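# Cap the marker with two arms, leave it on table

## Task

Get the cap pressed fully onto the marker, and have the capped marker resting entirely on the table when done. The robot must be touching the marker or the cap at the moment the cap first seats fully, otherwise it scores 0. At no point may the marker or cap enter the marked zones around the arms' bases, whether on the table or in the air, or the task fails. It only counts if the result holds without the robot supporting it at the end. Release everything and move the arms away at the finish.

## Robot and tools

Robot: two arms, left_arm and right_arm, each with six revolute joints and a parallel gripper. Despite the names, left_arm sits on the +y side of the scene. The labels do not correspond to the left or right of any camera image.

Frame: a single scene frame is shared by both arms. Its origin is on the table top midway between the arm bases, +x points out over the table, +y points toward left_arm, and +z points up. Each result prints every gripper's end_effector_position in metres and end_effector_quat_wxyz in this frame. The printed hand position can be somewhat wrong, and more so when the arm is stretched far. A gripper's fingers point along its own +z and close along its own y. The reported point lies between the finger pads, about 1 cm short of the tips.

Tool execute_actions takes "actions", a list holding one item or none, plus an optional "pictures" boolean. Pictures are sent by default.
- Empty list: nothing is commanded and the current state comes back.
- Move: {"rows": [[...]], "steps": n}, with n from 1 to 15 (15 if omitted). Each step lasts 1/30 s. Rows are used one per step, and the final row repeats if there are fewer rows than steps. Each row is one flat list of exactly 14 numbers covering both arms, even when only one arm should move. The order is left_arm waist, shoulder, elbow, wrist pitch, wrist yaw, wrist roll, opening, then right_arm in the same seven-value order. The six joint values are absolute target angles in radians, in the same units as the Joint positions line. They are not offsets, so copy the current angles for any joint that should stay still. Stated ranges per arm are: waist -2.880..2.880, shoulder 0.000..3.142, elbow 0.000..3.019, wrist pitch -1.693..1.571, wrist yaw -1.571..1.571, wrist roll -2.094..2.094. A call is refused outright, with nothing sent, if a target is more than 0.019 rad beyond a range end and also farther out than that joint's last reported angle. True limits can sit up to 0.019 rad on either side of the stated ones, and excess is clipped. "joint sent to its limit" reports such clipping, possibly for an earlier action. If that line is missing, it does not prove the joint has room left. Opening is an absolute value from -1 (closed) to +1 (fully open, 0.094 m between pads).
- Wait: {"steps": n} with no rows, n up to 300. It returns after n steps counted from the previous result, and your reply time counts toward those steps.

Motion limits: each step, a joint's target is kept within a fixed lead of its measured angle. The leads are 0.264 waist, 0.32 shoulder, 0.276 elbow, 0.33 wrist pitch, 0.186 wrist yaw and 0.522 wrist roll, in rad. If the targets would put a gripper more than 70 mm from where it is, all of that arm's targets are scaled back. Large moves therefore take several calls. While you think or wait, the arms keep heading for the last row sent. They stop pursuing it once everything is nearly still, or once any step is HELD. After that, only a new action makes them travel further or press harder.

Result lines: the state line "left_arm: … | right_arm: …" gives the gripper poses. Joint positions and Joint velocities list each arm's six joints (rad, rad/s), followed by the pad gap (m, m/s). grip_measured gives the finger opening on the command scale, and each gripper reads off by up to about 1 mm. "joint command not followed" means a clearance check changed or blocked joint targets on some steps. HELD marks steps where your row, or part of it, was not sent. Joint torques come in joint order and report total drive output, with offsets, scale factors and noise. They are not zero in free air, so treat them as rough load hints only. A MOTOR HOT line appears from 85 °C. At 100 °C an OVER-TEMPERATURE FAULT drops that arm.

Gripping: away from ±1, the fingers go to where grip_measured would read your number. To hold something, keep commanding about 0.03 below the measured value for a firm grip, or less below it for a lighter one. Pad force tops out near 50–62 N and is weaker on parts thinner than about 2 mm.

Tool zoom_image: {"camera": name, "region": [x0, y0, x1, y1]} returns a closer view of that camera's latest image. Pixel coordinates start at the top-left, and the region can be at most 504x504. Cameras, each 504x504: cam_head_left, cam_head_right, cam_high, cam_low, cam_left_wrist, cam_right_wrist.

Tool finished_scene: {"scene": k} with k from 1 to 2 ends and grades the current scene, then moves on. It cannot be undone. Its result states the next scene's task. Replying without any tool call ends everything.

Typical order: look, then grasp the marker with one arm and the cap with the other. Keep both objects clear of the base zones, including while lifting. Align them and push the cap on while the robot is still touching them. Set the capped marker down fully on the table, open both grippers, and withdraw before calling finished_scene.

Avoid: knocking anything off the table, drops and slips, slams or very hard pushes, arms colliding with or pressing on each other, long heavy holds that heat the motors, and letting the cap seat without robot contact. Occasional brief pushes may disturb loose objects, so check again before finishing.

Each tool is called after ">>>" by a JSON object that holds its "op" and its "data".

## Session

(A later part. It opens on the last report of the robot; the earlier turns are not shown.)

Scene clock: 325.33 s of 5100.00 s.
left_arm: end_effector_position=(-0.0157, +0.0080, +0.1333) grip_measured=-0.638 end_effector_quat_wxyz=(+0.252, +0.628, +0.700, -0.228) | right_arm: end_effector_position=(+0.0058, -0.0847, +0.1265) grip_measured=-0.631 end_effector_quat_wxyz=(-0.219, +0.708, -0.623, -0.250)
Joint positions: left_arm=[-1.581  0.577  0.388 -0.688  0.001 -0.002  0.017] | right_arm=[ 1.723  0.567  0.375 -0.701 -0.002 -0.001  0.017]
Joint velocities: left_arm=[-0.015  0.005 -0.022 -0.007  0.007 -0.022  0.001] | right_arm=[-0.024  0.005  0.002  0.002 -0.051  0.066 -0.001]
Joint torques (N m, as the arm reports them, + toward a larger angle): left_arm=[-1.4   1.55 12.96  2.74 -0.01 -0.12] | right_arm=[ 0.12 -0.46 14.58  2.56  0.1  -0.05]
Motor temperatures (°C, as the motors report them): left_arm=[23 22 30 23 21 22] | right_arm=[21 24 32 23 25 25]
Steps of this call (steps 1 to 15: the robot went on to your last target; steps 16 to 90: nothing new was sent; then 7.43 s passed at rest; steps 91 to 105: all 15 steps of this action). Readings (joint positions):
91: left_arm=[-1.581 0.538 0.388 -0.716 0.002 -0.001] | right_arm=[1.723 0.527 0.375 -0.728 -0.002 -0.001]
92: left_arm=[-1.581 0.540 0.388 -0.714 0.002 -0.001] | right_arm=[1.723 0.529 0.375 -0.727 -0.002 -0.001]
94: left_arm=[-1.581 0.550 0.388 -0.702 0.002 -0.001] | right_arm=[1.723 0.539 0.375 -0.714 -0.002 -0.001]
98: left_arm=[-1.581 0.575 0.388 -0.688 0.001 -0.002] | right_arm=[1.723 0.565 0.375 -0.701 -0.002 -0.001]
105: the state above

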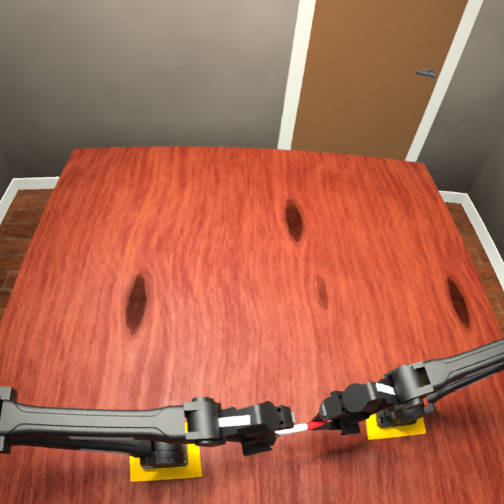

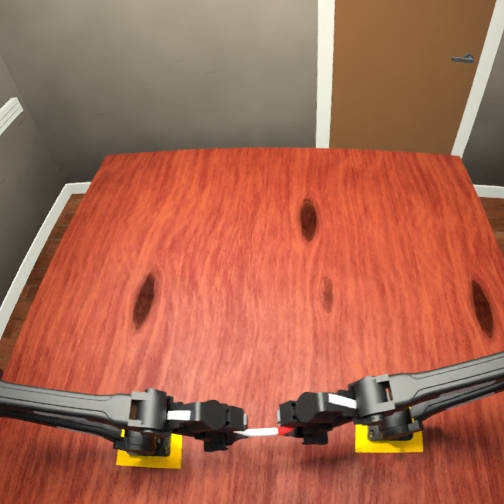

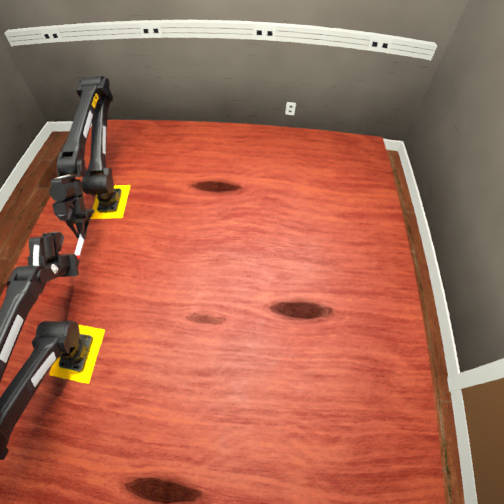

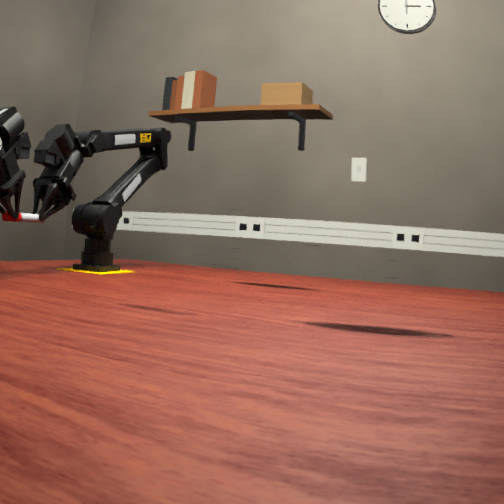

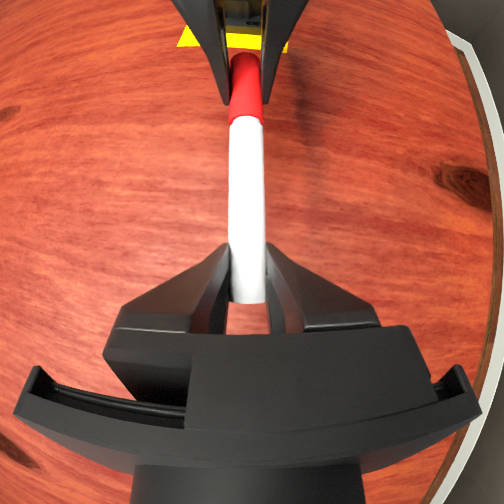

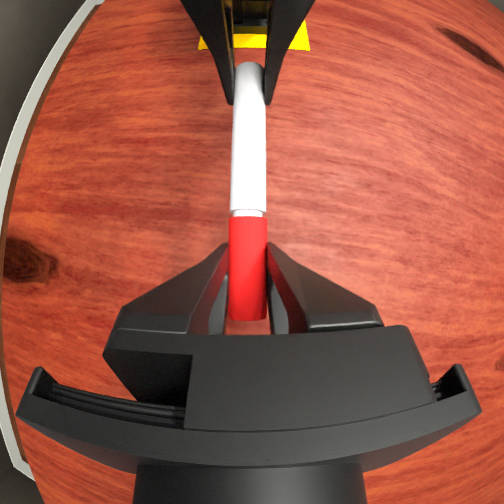

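>>> {"op": "execute_actions", "data": {"actions": [{"rows":[[-1.594,0.578,0.415,-0.635,0,-0.01,-0.68,1.716,0.572,0.408,-0.65,0,-0.01,-0.67],[-1.594,0.578,0.42,-0.62,0,-0.01,-0.68,1.716,0.572,0.412,-0.635,0,-0.01,-0.67],[-1.594,0.578,0.425,-0.605,0,-0.01,-0.68,1.716,0.572,0.416,-0.62,0,-0.01,-0.67],[-1.594,0.578,0.43,-0.59,0,-0.01,-0.68,1.716,0.572,0.42,-0.605,0,-0.01,-0.67],[-1.594,0.578,0.44,-0.575,0,-0.01,-0.68,1.716,0.572,0.428,-0.59,0,-0.01,-0.67]],"steps":12}]}}

>>> {"op": "zoom_image", "data": {"camera": "cam_right_wrist", "region": [200,160,300,260]}}

Scene clock: 338.70 s of 5100.00 s.
left_arm: end_effector_position=(-0.0153, +0.0050, +0.1357) grip_measured=-0.638 end_effector_quat_wxyz=(+0.258, +0.626, +0.698, -0.233) | right_arm: end_effector_position=(+0.0055, -0.0820, +0.1286) grip_measured=-0.631 end_effector_quat_wxyz=(-0.223, +0.706, -0.622, -0.254)
Joint positions: left_arm=[-1.581  0.578  0.388 -0.671  0.001 -0.003  0.017] | right_arm=[ 1.723  0.567  0.375 -0.687 -0.002 -0.001  0.017]
Joint velocities: left_arm=[-0.005 -0.005  0.002 -0.002  0.007 -0.066  0.   ] | right_arm=[ 0.005 -0.005 -0.007 -0.012  0.007  0.007 -0.001]
Joint torques (N m, as the arm reports them, + toward a larger angle): left_arm=[-1.45  1.44 15.78  5.25 -0.01 -0.11] | right_arm=[ 0.51 -0.35 16.94  4.49  0.08  0.  ]
Motor temperatures (°C, as the motors report them): left_arm=[23 22 30 23 21 22] | right_arm=[21 24 32 23 25 25]
Steps of this call (steps 1 to 15: the robot went on to your last target; steps 16 to 90: nothing new was sent; then 9.97 s passed at rest; steps 91 to 102: all 12 steps of this action). Readings (joint positions):
91: left_arm=[-1.581 0.577 0.388 -0.686 0.001 -0.002] | right_arm=[1.723 0.567 0.375 -0.701 -0.002 -0.001]
92: left_arm=[-1.581 0.577 0.388 -0.684 0.001 -0.002] | right_arm=[1.723 0.567 0.375 -0.699 -0.002 -0.001]
94: left_arm=[-1.581 0.577 0.388 -0.674 0.001 -0.002] | right_arm=[1.723 0.567 0.375 -0.689 -0.002 -0.001]
98: left_arm=[-1.581 0.578 0.388 -0.671 0.001 -0.003] | right_arm=[1.723 0.567 0.375 -0.687 -0.002 -0.001]
102: the state above

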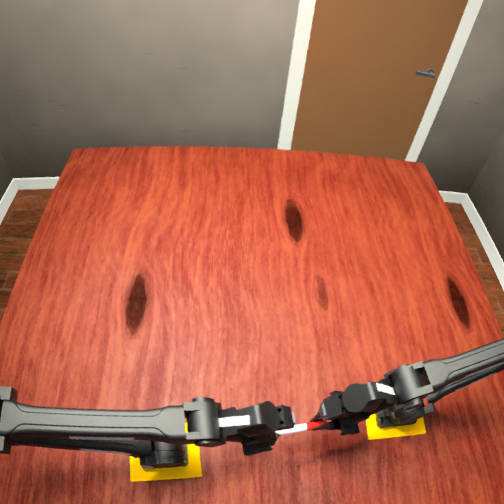

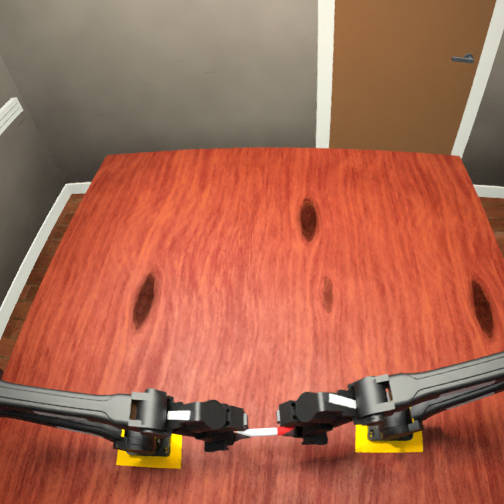

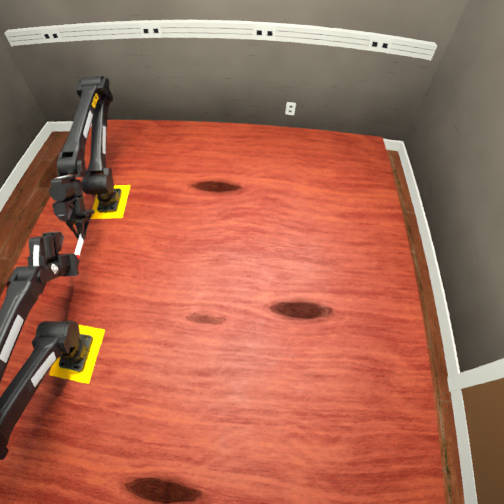

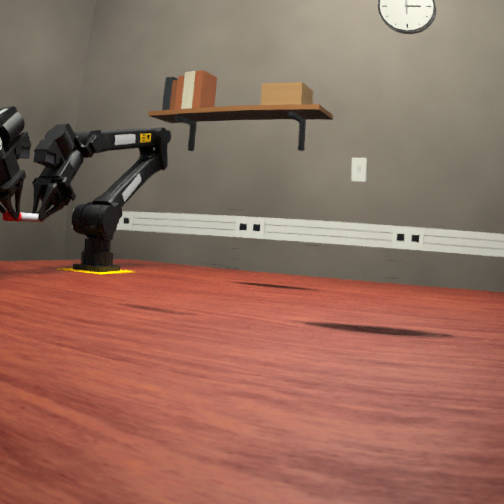

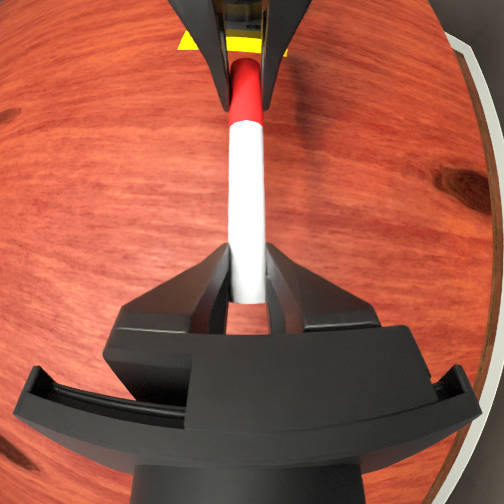

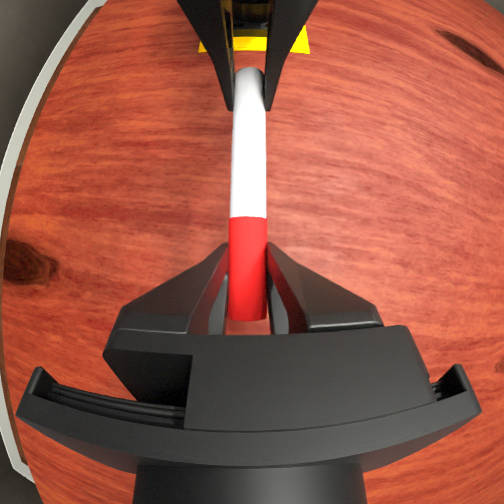

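Region (200, 160, 300, 260) of cam_right_wrist's 504x504 image, scaled by 5.040, with more detail than that image has.

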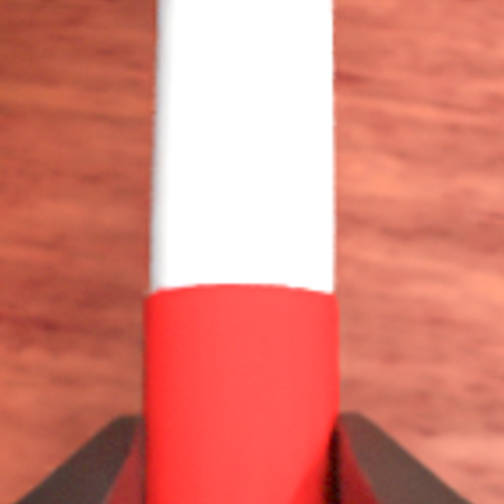

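>>> {"op": "execute_actions", "data": {"actions": [{"rows":[[-1.594,0.578,0.425,-0.62,0,-0.01,-0.68,1.716,0.572,0.415,-0.635,0,-0.01,-0.67],[-1.594,0.578,0.41,-0.66,0,-0.01,-0.68,1.716,0.572,0.4,-0.675,0,-0.01,-0.67],[-1.594,0.578,0.41,-0.66,0,-0.01,-0.68,1.716,0.572,0.4,-0.675,0,-0.01,-0.67],[-1.594,0.578,0.41,-0.66,0,-0.01,-0.68,1.716,0.572,0.4,-0.675,0,-0.01,0]],"steps":10}], "pictures": false}}

>>> {"op": "execute_actions", "data": {"actions": [{"rows":[[-1.594,0.578,0.41,-0.66,0,-0.01,-0.68,1.716,0.5,0.4,-0.72,0,-0.01,0],[-1.594,0.578,0.41,-0.66,0,-0.01,-0.68,1.716,0.42,0.4,-0.78,0,-0.01,0],[-1.594,0.578,0.41,-0.66,0,-0.01,-0.68,1.716,0.33,0.4,-0.85,0,-0.01,0],[-1.594,0.578,0.41,-0.66,0,-0.01,-0.68,1.716,0.25,0.4,-0.95,0,-0.01,0]],"steps":12}], "pictures": false}}

>>> {"op": "execute_actions", "data": {"actions": [{"rows":[[-1.5,0.6,0.41,-0.63,0,-0.01,-0.68,1.716,0.25,0.4,-0.95,0,-0.01,0],[-1.4,0.65,0.4,-0.58,0,-0.01,-0.68,1.716,0.25,0.4,-0.95,0,-0.01,0],[-1.3,0.72,0.39,-0.5,0,-0.01,-0.68,1.716,0.25,0.4,-0.95,0,-0.01,0],[-1.2,0.8,0.38,-0.42,0,-0.01,-0.68,1.716,0.25,0.4,-0.95,0,-0.01,0],[-1.1,0.88,0.37,-0.33,0,-0.01,-0.68,1.716,0.25,0.4,-0.95,0,-0.01,0],[-1.0,0.96,0.36,-0.25,0,-0.01,-0.68,1.716,0.25,0.4,-0.95,0,-0.01,0],[-0.95,1.03,0.36,-0.17,0,-0.01,-0.68,1.716,0.25,0.4,-0.95,0,-0.01,0],[-0.9,1.09,0.36,-0.11,0,-0.01,-0.68,1.716,0.25,0.4,-0.95,0,-0.01,0],[-0.9,1.14,0.36,-0.06,0,-0.01,-0.68,1.716,0.25,0.4,-0.95,0,-0.01,0],[-0.9,1.18,0.36,-0.02,0,-0.01,-0.68,1.716,0.25,0.4,-0.95,0,-0.01,0],[-0.9,1.2,0.36,0.005,0,-0.01,-0.68,1.716,0.25,0.4,-0.95,0,-0.01,0]],"steps":15}], "pictures": false}}

>>> {"op": "execute_actions", "data": {"actions": [{"steps":10}]}}

Scene clock: 362.87 s of 5100.00 s.
left_arm: end_effector_position=(-0.0154, +0.0058, +0.1345) grip_measured=-0.638 end_effector_quat_wxyz=(+0.256, +0.627, +0.699, -0.232) | right_arm: end_effector_position=(+0.0056, -0.0829, +0.1277) grip_measured=-0.003 end_effector_quat_wxyz=(-0.222, +0.707, -0.622, -0.253)
Joint positions: left_arm=[-1.581  0.578  0.387 -0.674  0.001 -0.003  0.017] | right_arm=[ 1.723  0.567  0.374 -0.691 -0.002 -0.001  0.047]
Joint velocities: left_arm=[-0.005 -0.005  0.002  0.012 -0.007  0.022 -0.001] | right_arm=[-0.005 -0.015 -0.002 -0.012  0.037  0.081  0.   ]
Joint torques (N m, as the arm reports them, + toward a larger angle): left_arm=[-1.41  1.36 12.99  1.77  0.   -0.11] | right_arm=[ 0.53 -0.31 14.09  1.85  0.17 -0.04]
Motor temperatures (°C, as the motors report them): left_arm=[23 22 31 24 21 22] | right_arm=[21 24 34 24 25 25]
Steps of this call (steps 1 to 15: the robot went on to your last target; steps 16 to 90: nothing new was sent; then 20.83 s passed at rest; steps 91 to 100: all 10 steps of this action). Readings (joint positions):
91: left_arm=[-1.581 0.578 0.388 -0.671 0.001 -0.003] | right_arm=[1.723 0.567 0.375 -0.687 -0.002 -0.001]
92: left_arm=[-1.581 0.578 0.387 -0.674 0.001 -0.003] | right_arm=[1.723 0.567 0.374 -0.691 -0.002 -0.001]
94: left_arm=[-1.581 0.578 0.387 -0.674 0.001 -0.003] | right_arm=[1.723 0.567 0.374 -0.691 -0.002 -0.001]
98: left_arm=[-1.581 0.578 0.387 -0.674 0.001 -0.003] | right_arm=[1.723 0.567 0.374 -0.691 -0.002 -0.001]
100: the state above

Scene clock: 363.27 s of 5100.00 s.
left_arm: end_effector_position=(-0.0154, +0.0058, +0.1345) grip_measured=-0.638 end_effector_quat_wxyz=(+0.256, +0.627, +0.699, -0.232) | right_arm: end_effector_position=(+0.0118, -0.1324, +0.1642) grip_measured=-0.002 end_effector_quat_wxyz=(-0.253, +0.693, -0.610, -0.288)
Joint positions: left_arm=[-1.581  0.578  0.387 -0.674  0.001 -0.003  0.017] | right_arm=[ 1.723  0.226  0.374 -0.933 -0.002 -0.001  0.047]
Joint velocities: left_arm=[-0.005  0.005 -0.027  0.022 -0.051  0.007 -0.   ] | right_arm=[-0.015  0.21  -0.007 -0.027 -0.095 -0.051  0.001]
Joint torques (N m, as the arm reports them, + toward a larger angle): left_arm=[-1.43  1.24 13.13  1.75  0.   -0.11] | right_arm=[-0.13  2.74 14.29  0.92  0.19  0.02]
Motor temperatures (°C, as the motors report them): left_arm=[23 22 31 24 21 22] | right_arm=[21 24 34 24 25 25]
Steps of this call (steps 1 to 12: all 12 steps of this action). Readings (joint positions):
1: left_arm=[-1.581 0.578 0.387 -0.674 0.001 -0.003] | right_arm=[1.723 0.563 0.374 -0.695 -0.002 -0.001]
2: left_arm=[-1.581 0.578 0.387 -0.674 0.001 -0.003] | right_arm=[1.723 0.546 0.374 -0.711 -0.002 -0.001]
4: left_arm=[-1.581 0.578 0.387 -0.674 0.001 -0.003] | right_arm=[1.723 0.447 0.374 -0.802 -0.002 -0.001]
8: left_arm=[-1.581 0.578 0.387 -0.674 0.001 -0.003] | right_arm=[1.723 0.226 0.374 -0.920 -0.002 -0.001]
12: the state above

Scene clock: 363.77 s of 5100.00 s.
left_arm: end_effector_position=(+0.2121, +0.0346, +0.0185) grip_measured=-0.638 end_effector_quat_wxyz=(+0.295, +0.352, +0.881, -0.118) | right_arm: end_effector_position=(+0.0118, -0.1322, +0.1608) grip_measured=-0.002 end_effector_quat_wxyz=(-0.247, +0.696, -0.613, -0.282)
Joint positions: left_arm=[-0.882  1.248  0.36  -0.037 -0.003 -0.004  0.017] | right_arm=[ 1.723  0.242  0.374 -0.935 -0.002 -0.001  0.047]
Joint velocities: left_arm=[-0.034 -0.005 -0.232  0.139 -0.037 -0.022 -0.   ] | right_arm=[-0.024 -0.005  0.007 -0.007 -0.051 -0.022 -0.   ]
Joint torques (N m, as the arm reports them, + toward a larger angle): left_arm=[-1.97 -8.74  8.78  2.39  0.19 -0.1 ] | right_arm=[ 0.53  3.   14.33  0.61  0.13 -0.07]
Motor temperatures (°C, as the motors report them): left_arm=[23 22 31 24 21 22] | right_arm=[21 24 34 24 25 25]
Steps of this call (steps 1 to 15: all 15 steps of this action). Readings (joint positions):
1: left_arm=[-1.575 0.579 0.387 -0.670 0.002 -0.003] | right_arm=[1.723 0.232 0.374 -0.934 -0.002 -0.001]
2: left_arm=[-1.549 0.587 0.387 -0.655 0.006 -0.003] | right_arm=[1.723 0.237 0.374 -0.934 -0.002 -0.001]
4: left_arm=[-1.424 0.646 0.387 -0.567 0.008 -0.003] | right_arm=[1.723 0.241 0.374 -0.935 -0.002 -0.001]
8: left_arm=[-1.118 0.902 0.385 -0.313 0.004 -0.003] | right_arm=[1.723 0.242 0.374 -0.935 -0.002 -0.001]
15: the state above

Scene clock: 364.10 s of 5100.00 s.
left_arm: end_effector_position=(+0.2143, +0.0307, +0.0328) grip_measured=-0.638 end_effector_quat_wxyz=(+0.318, +0.350, +0.872, -0.128) | right_arm: end_effector_position=(+0.0118, -0.1322, +0.1608) grip_measured=-0.002 end_effector_quat_wxyz=(-0.247, +0.696, -0.613, -0.282)
Joint positions: left_arm=[-0.885  1.204  0.352 -0.019 -0.002 -0.004  0.017] | right_arm=[ 1.723  0.242  0.374 -0.935 -0.002 -0.001  0.047]
Joint velocities: left_arm=[-0.005 -0.015 -0.007  0.007 -0.081 -0.007 -0.   ] | right_arm=[-0.015 -0.005 -0.007  0.002 -0.007 -0.022 -0.   ]
Joint torques (N m, as the arm reports them, + toward a larger angle): left_arm=[-1.6  -4.64  8.58  2.14  0.14 -0.09] | right_arm=[ 0.06  2.86 14.18  0.83  0.16 -0.06]
Motor temperatures (°C, as the motors report them): left_arm=[23 22 31 24 21 22] | right_arm=[21 24 34 24 25 25]
Steps of this call (steps 1 to 10: the robot went on to your last target). Readings (joint positions):
1: left_arm=[-0.883 1.244 0.354 -0.032 -0.003 -0.004] | right_arm=[1.723 0.242 0.374 -0.935 -0.002 -0.001]
2: left_arm=[-0.884 1.235 0.352 -0.029 -0.003 -0.004] | right_arm=[1.723 0.242 0.374 -0.935 -0.002 -0.001]
4: left_arm=[-0.885 1.218 0.352 -0.024 -0.002 -0.004] | right_arm=[1.723 0.242 0.374 -0.935 -0.002 -0.001]
8: left_arm=[-0.885 1.204 0.352 -0.019 -0.002 -0.004] | right_arm=[1.723 0.242 0.374 -0.935 -0.002 -0.001]
10: the state above

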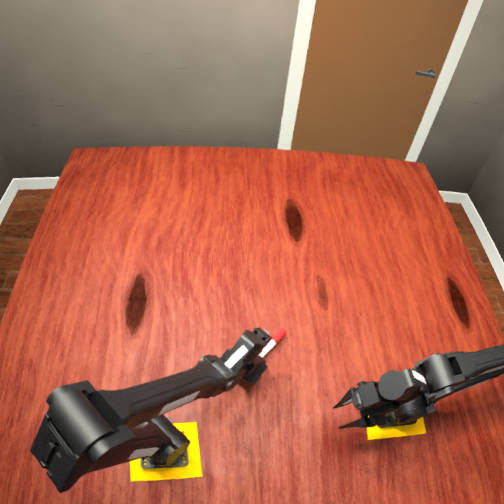

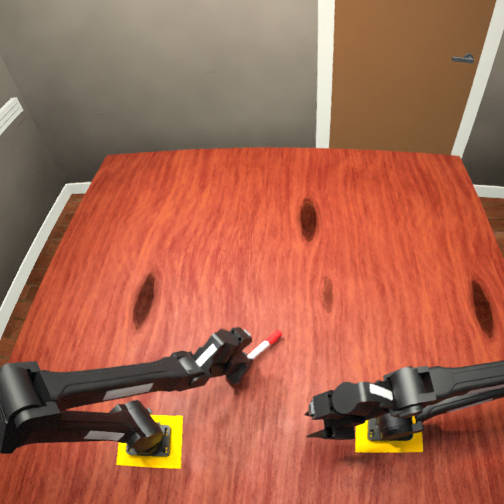

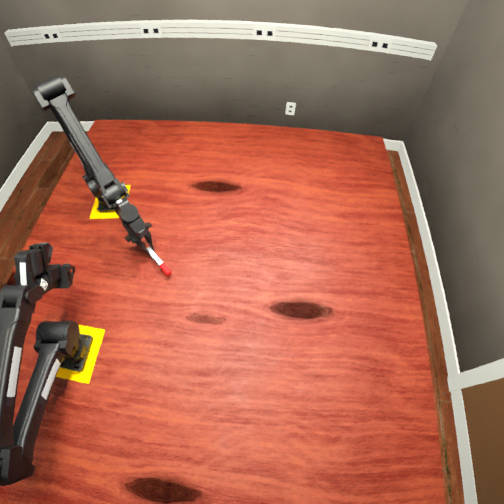

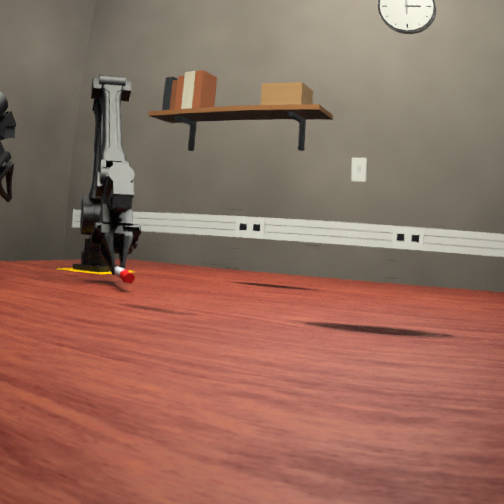

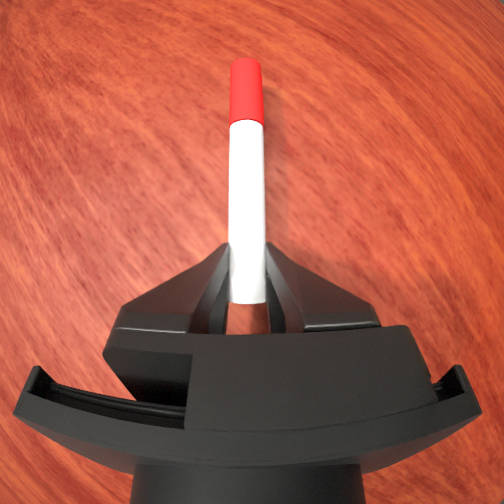

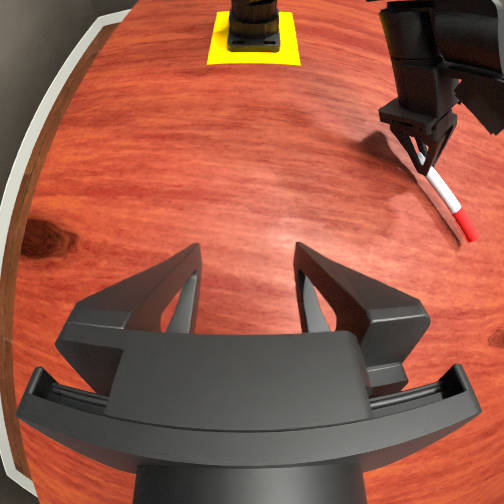

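Lower slowly to ~.016.

>>> {"op": "execute_actions", "data": {"actions": [{"rows":[[-0.9,1.22,0.36,0.015,0,-0.01,-0.68,1.716,0.25,0.4,-0.95,0,-0.01,0],[-0.9,1.23,0.36,0.025,0,-0.01,-0.68,1.716,0.25,0.4,-0.95,0,-0.01,0],[-0.9,1.24,0.36,0.035,0,-0.01,-0.68,1.716,0.25,0.4,-0.95,0,-0.01,0],[-0.9,1.25,0.36,0.045,0,-0.01,-0.68,1.716,0.25,0.4,-0.95,0,-0.01,0],[-0.9,1.26,0.36,0.055,0,-0.01,-0.68,1.716,0.25,0.4,-0.95,0,-0.01,0],[-0.9,1.27,0.36,0.065,0,-0.01,-0.68,1.716,0.25,0.4,-0.95,0,-0.01,0],[-0.9,1.28,0.36,0.075,0,-0.01,-0.68,1.716,0.25,0.4,-0.95,0,-0.01,0],[-0.9,1.29,0.36,0.085,0,-0.01,-0.68,1.716,0.25,0.4,-0.95,0,-0.01,0],[-0.9,1.295,0.36,0.095,0,-0.01,-0.68,1.716,0.25,0.4,-0.95,0,-0.01,0]],"steps":15}]}}

>>> {"op": "zoom_image", "data": {"camera": "cam_low", "region": [90,240,160,310]}}

Scene clock: 380.13 s of 5100.00 s.
left_arm: end_effector_position=(+0.2191, +0.0261, +0.0148) grip_measured=-0.638 end_effector_quat_wxyz=(+0.316, +0.350, +0.873, -0.127) | right_arm: end_effector_position=(+0.0118, -0.1322, +0.1608) grip_measured=-0.002 end_effector_quat_wxyz=(-0.247, +0.696, -0.613, -0.282)
Joint positions: left_arm=[-0.885  1.297  0.352  0.069 -0.002 -0.004  0.017] | right_arm=[ 1.723  0.242  0.374 -0.935 -0.002 -0.001  0.047]
Joint velocities: left_arm=[-0.015 -0.024  0.022  0.027 -0.037  0.022 -0.001] | right_arm=[ 0.005 -0.005 -0.002 -0.002 -0.037  0.022 -0.001]
Joint torques (N m, as the arm reports them, + toward a larger angle): left_arm=[-1.66 -5.07  7.91  2.2   0.14 -0.09] | right_arm=[ 0.59  2.35 14.31  0.74  0.1  -0.03]
Motor temperatures (°C, as the motors report them): left_arm=[23 22 29 23 21 22] | right_arm=[21 24 33 24 25 25]
Steps of this call (steps 1 to 30: the robot went on to your last target; steps 31 to 90: nothing new was sent; then 12.53 s passed at rest; steps 91 to 105: all 15 steps of this action). Readings (joint positions):
91: left_arm=[-0.885 1.205 0.352 -0.018 -0.002 -0.004] | right_arm=[1.723 0.242 0.374 -0.935 -0.002 -0.001]
92: left_arm=[-0.885 1.208 0.352 -0.013 -0.002 -0.004] | right_arm=[1.723 0.242 0.374 -0.935 -0.002 -0.001]
94: left_arm=[-0.885 1.222 0.352 0.003 -0.002 -0.004] | right_arm=[1.723 0.242 0.374 -0.935 -0.002 -0.001]
98: left_arm=[-0.885 1.267 0.352 0.040 -0.002 -0.004] | right_arm=[1.723 0.242 0.374 -0.935 -0.002 -0.001]
105: the state above

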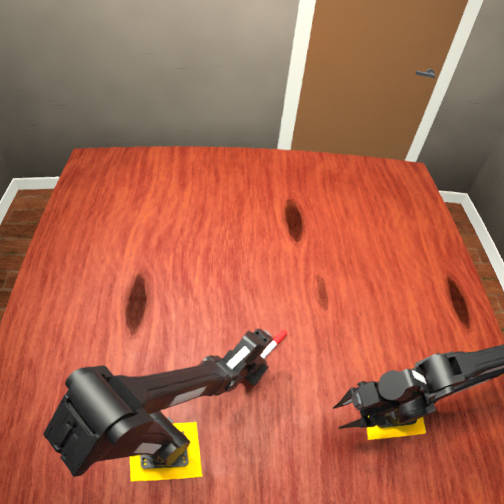

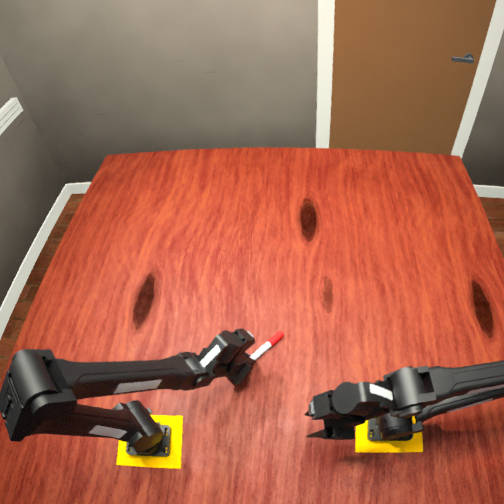

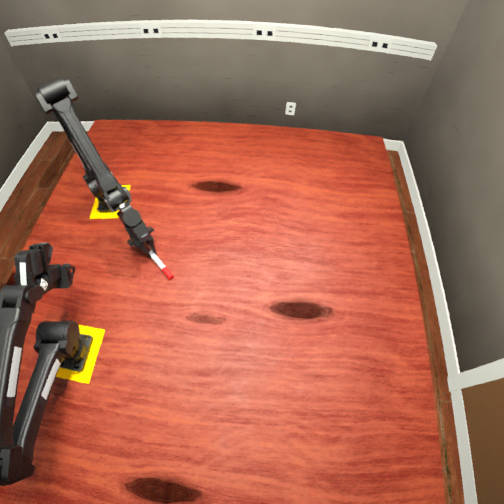

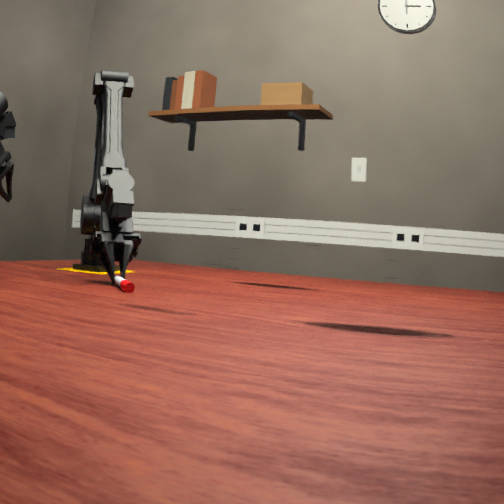

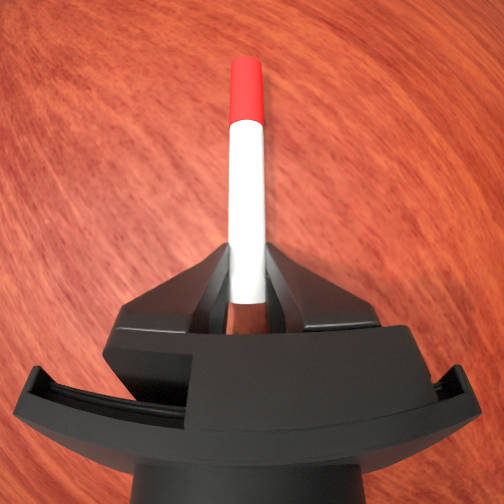

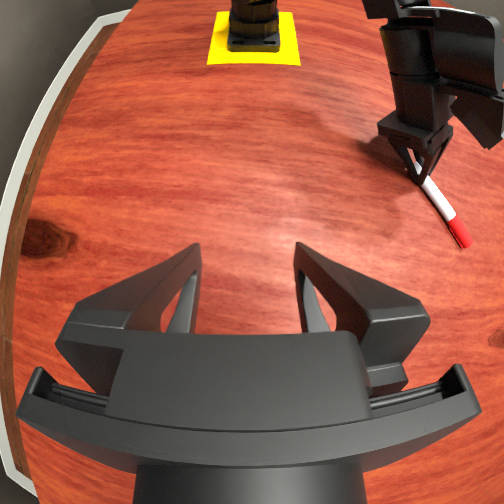

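Region (90, 240, 160, 310) of cam_low's 504x504 image, scaled by 7.200, with more detail than that image has.

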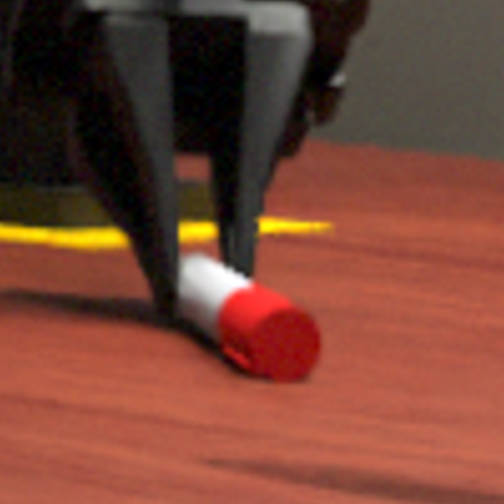

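>>> {"op": "execute_actions", "data": {"actions": [{"rows":[[-0.9,1.295,0.36,0.095,0,-0.01,-0.6,1.716,0.25,0.4,-0.95,0,-0.01,0],[-0.9,1.295,0.36,0.095,0,-0.01,-0.2,1.716,0.25,0.4,-0.95,0,-0.01,0]],"steps":7}], "pictures": false}}

>>> {"op": "execute_actions", "data": {"actions": [{"rows":[[-0.9,1.24,0.36,0.07,0,-0.01,0,1.716,0.25,0.4,-0.95,0,-0.01,0],[-0.9,1.16,0.36,0.02,0,-0.01,0,1.716,0.25,0.4,-0.95,0,-0.01,0],[-0.9,1.05,0.36,-0.05,0,-0.01,0,1.716,0.25,0.4,-0.95,0,-0.01,0],[-0.9,0.9,0.36,-0.15,0,-0.01,0,1.716,0.25,0.4,-0.95,0,-0.01,0],[-0.9,0.6,0.36,-0.4,0,-0.01,0,1.716,0.25,0.4,-0.95,0,-0.01,0]],"steps":15}]}}

Scene clock: 392.27 s of 5100.00 s.
left_arm: end_effector_position=(+0.2191, +0.0261, +0.0148) grip_measured=-0.203 end_effector_quat_wxyz=(+0.316, +0.350, +0.873, -0.127) | right_arm: end_effector_position=(+0.0118, -0.1322, +0.1608) grip_measured=-0.002 end_effector_quat_wxyz=(-0.247, +0.696, -0.613, -0.282)
Joint positions: left_arm=[-0.885  1.297  0.352  0.069 -0.002 -0.004  0.037] | right_arm=[ 1.723  0.242  0.374 -0.935 -0.002 -0.001  0.047]
Joint velocities: left_arm=[-0.005  0.015  0.017  0.002 -0.022 -0.037  0.001] | right_arm=[ 0.015 -0.005  0.002 -0.017  0.037  0.022 -0.001]
Joint torques (N m, as the arm reports them, + toward a larger angle): left_arm=[-1.63 -5.06  7.93  2.22  0.14 -0.1 ] | right_arm=[-0.22  3.27 14.18  0.82  0.13 -0.02]
Motor temperatures (°C, as the motors report them): left_arm=[23 22 28 23 21 22] | right_arm=[21 24 33 23 25 25]
Steps of this call (steps 1 to 15: the robot went on to your last target; steps 16 to 90: nothing new was sent; then 8.90 s passed at rest; steps 91 to 97: all 7 steps of this action). Readings (joint positions):
91: left_arm=[-0.885 1.297 0.352 0.069 -0.002 -0.004] | right_arm=[1.723 0.242 0.374 -0.935 -0.002 -0.001]
92: left_arm=[-0.885 1.297 0.352 0.069 -0.002 -0.004] | right_arm=[1.723 0.242 0.374 -0.935 -0.002 -0.001]
94: left_arm=[-0.885 1.297 0.352 0.069 -0.002 -0.004] | right_arm=[1.723 0.242 0.374 -0.935 -0.002 -0.001]
97: the state above

Scene clock: 392.77 s of 5100.00 s.
left_arm: end_effector_position=(+0.1831, +0.0609, +0.1752) grip_measured=-0.003 end_effector_quat_wxyz=(+0.439, +0.328, +0.817, -0.177) | right_arm: end_effector_position=(+0.0118, -0.1322, +0.1608) grip_measured=-0.002 end_effector_quat_wxyz=(-0.247, +0.696, -0.613, -0.282)
Joint positions: left_arm=[-0.885  0.56   0.353 -0.378 -0.002 -0.004  0.047] | right_arm=[ 1.723  0.242  0.374 -0.935 -0.002 -0.001  0.047]
Joint velocities: left_arm=[-0.005  0.571 -0.007 -0.105 -0.037  0.007 -0.   ] | right_arm=[ 0.005  0.005 -0.002 -0.002 -0.022 -0.051 -0.   ]
Joint torques (N m, as the arm reports them, + toward a larger angle): left_arm=[-1.55  1.75 11.79  0.7   0.14 -0.1 ] | right_arm=[ 0.09  2.85 14.07  0.75  0.12 -0.02]
Motor temperatures (°C, as the motors report them): left_arm=[23 22 29 23 21 22] | right_arm=[21 24 33 23 25 25]
Steps of this call (steps 1 to 15: all 15 steps of this action). Readings (joint positions):
1: left_arm=[-0.885 1.294 0.352 0.069 -0.002 -0.004] | right_arm=[1.723 0.242 0.374 -0.935 -0.002 -0.001]
2: left_arm=[-0.885 1.278 0.352 0.059 -0.002 -0.004] | right_arm=[1.723 0.242 0.374 -0.935 -0.002 -0.001]
4: left_arm=[-0.885 1.177 0.352 -0.020 -0.002 -0.004] | right_arm=[1.723 0.242 0.374 -0.935 -0.002 -0.001]
8: left_arm=[-0.885 0.756 0.351 -0.328 -0.002 -0.004] | right_arm=[1.723 0.242 0.374 -0.935 -0.002 -0.001]
15: the state above

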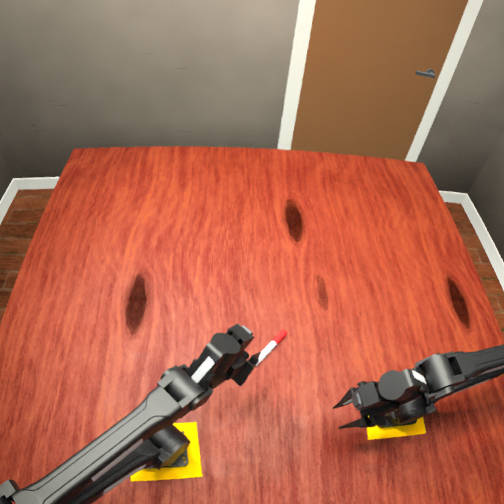

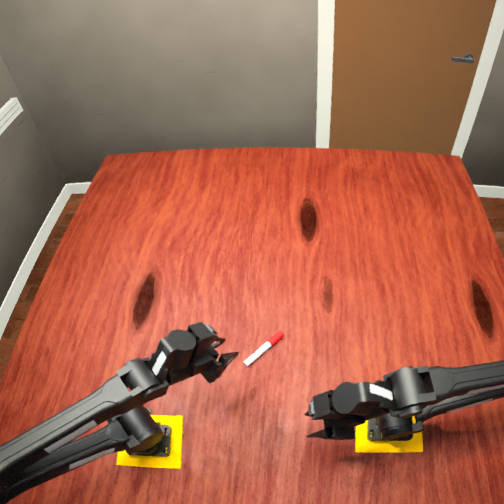

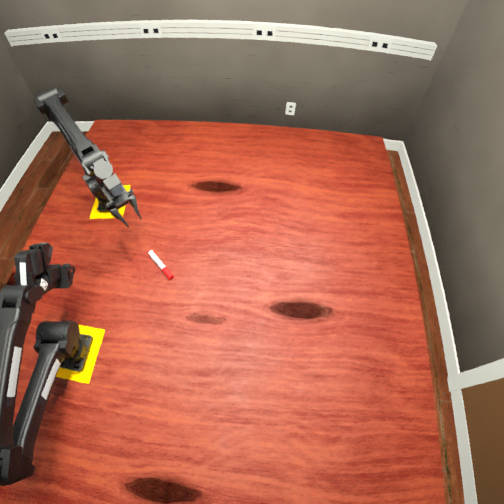

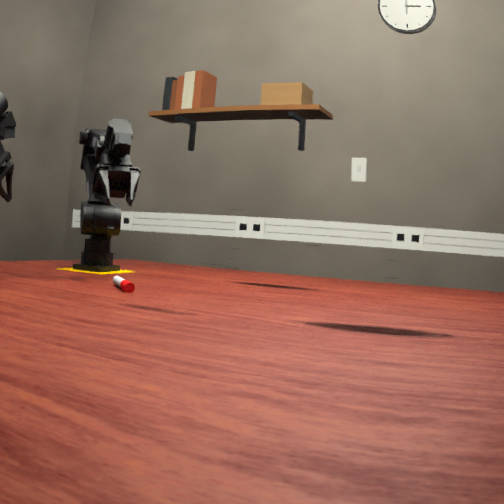

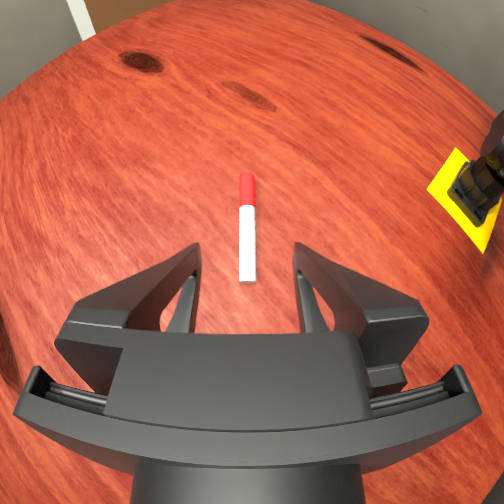

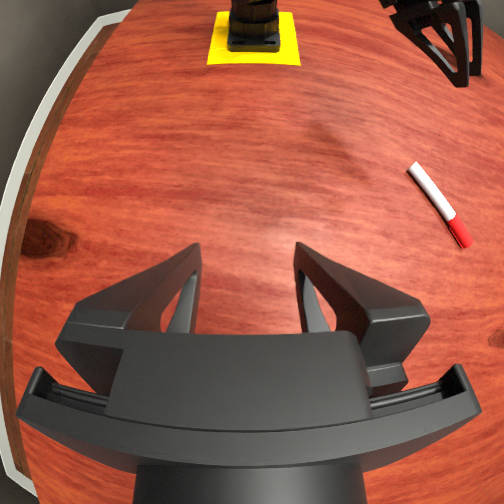

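>>> {"op": "finished_scene", "data": {"scene": 1}}

The scene is finished: the task was done.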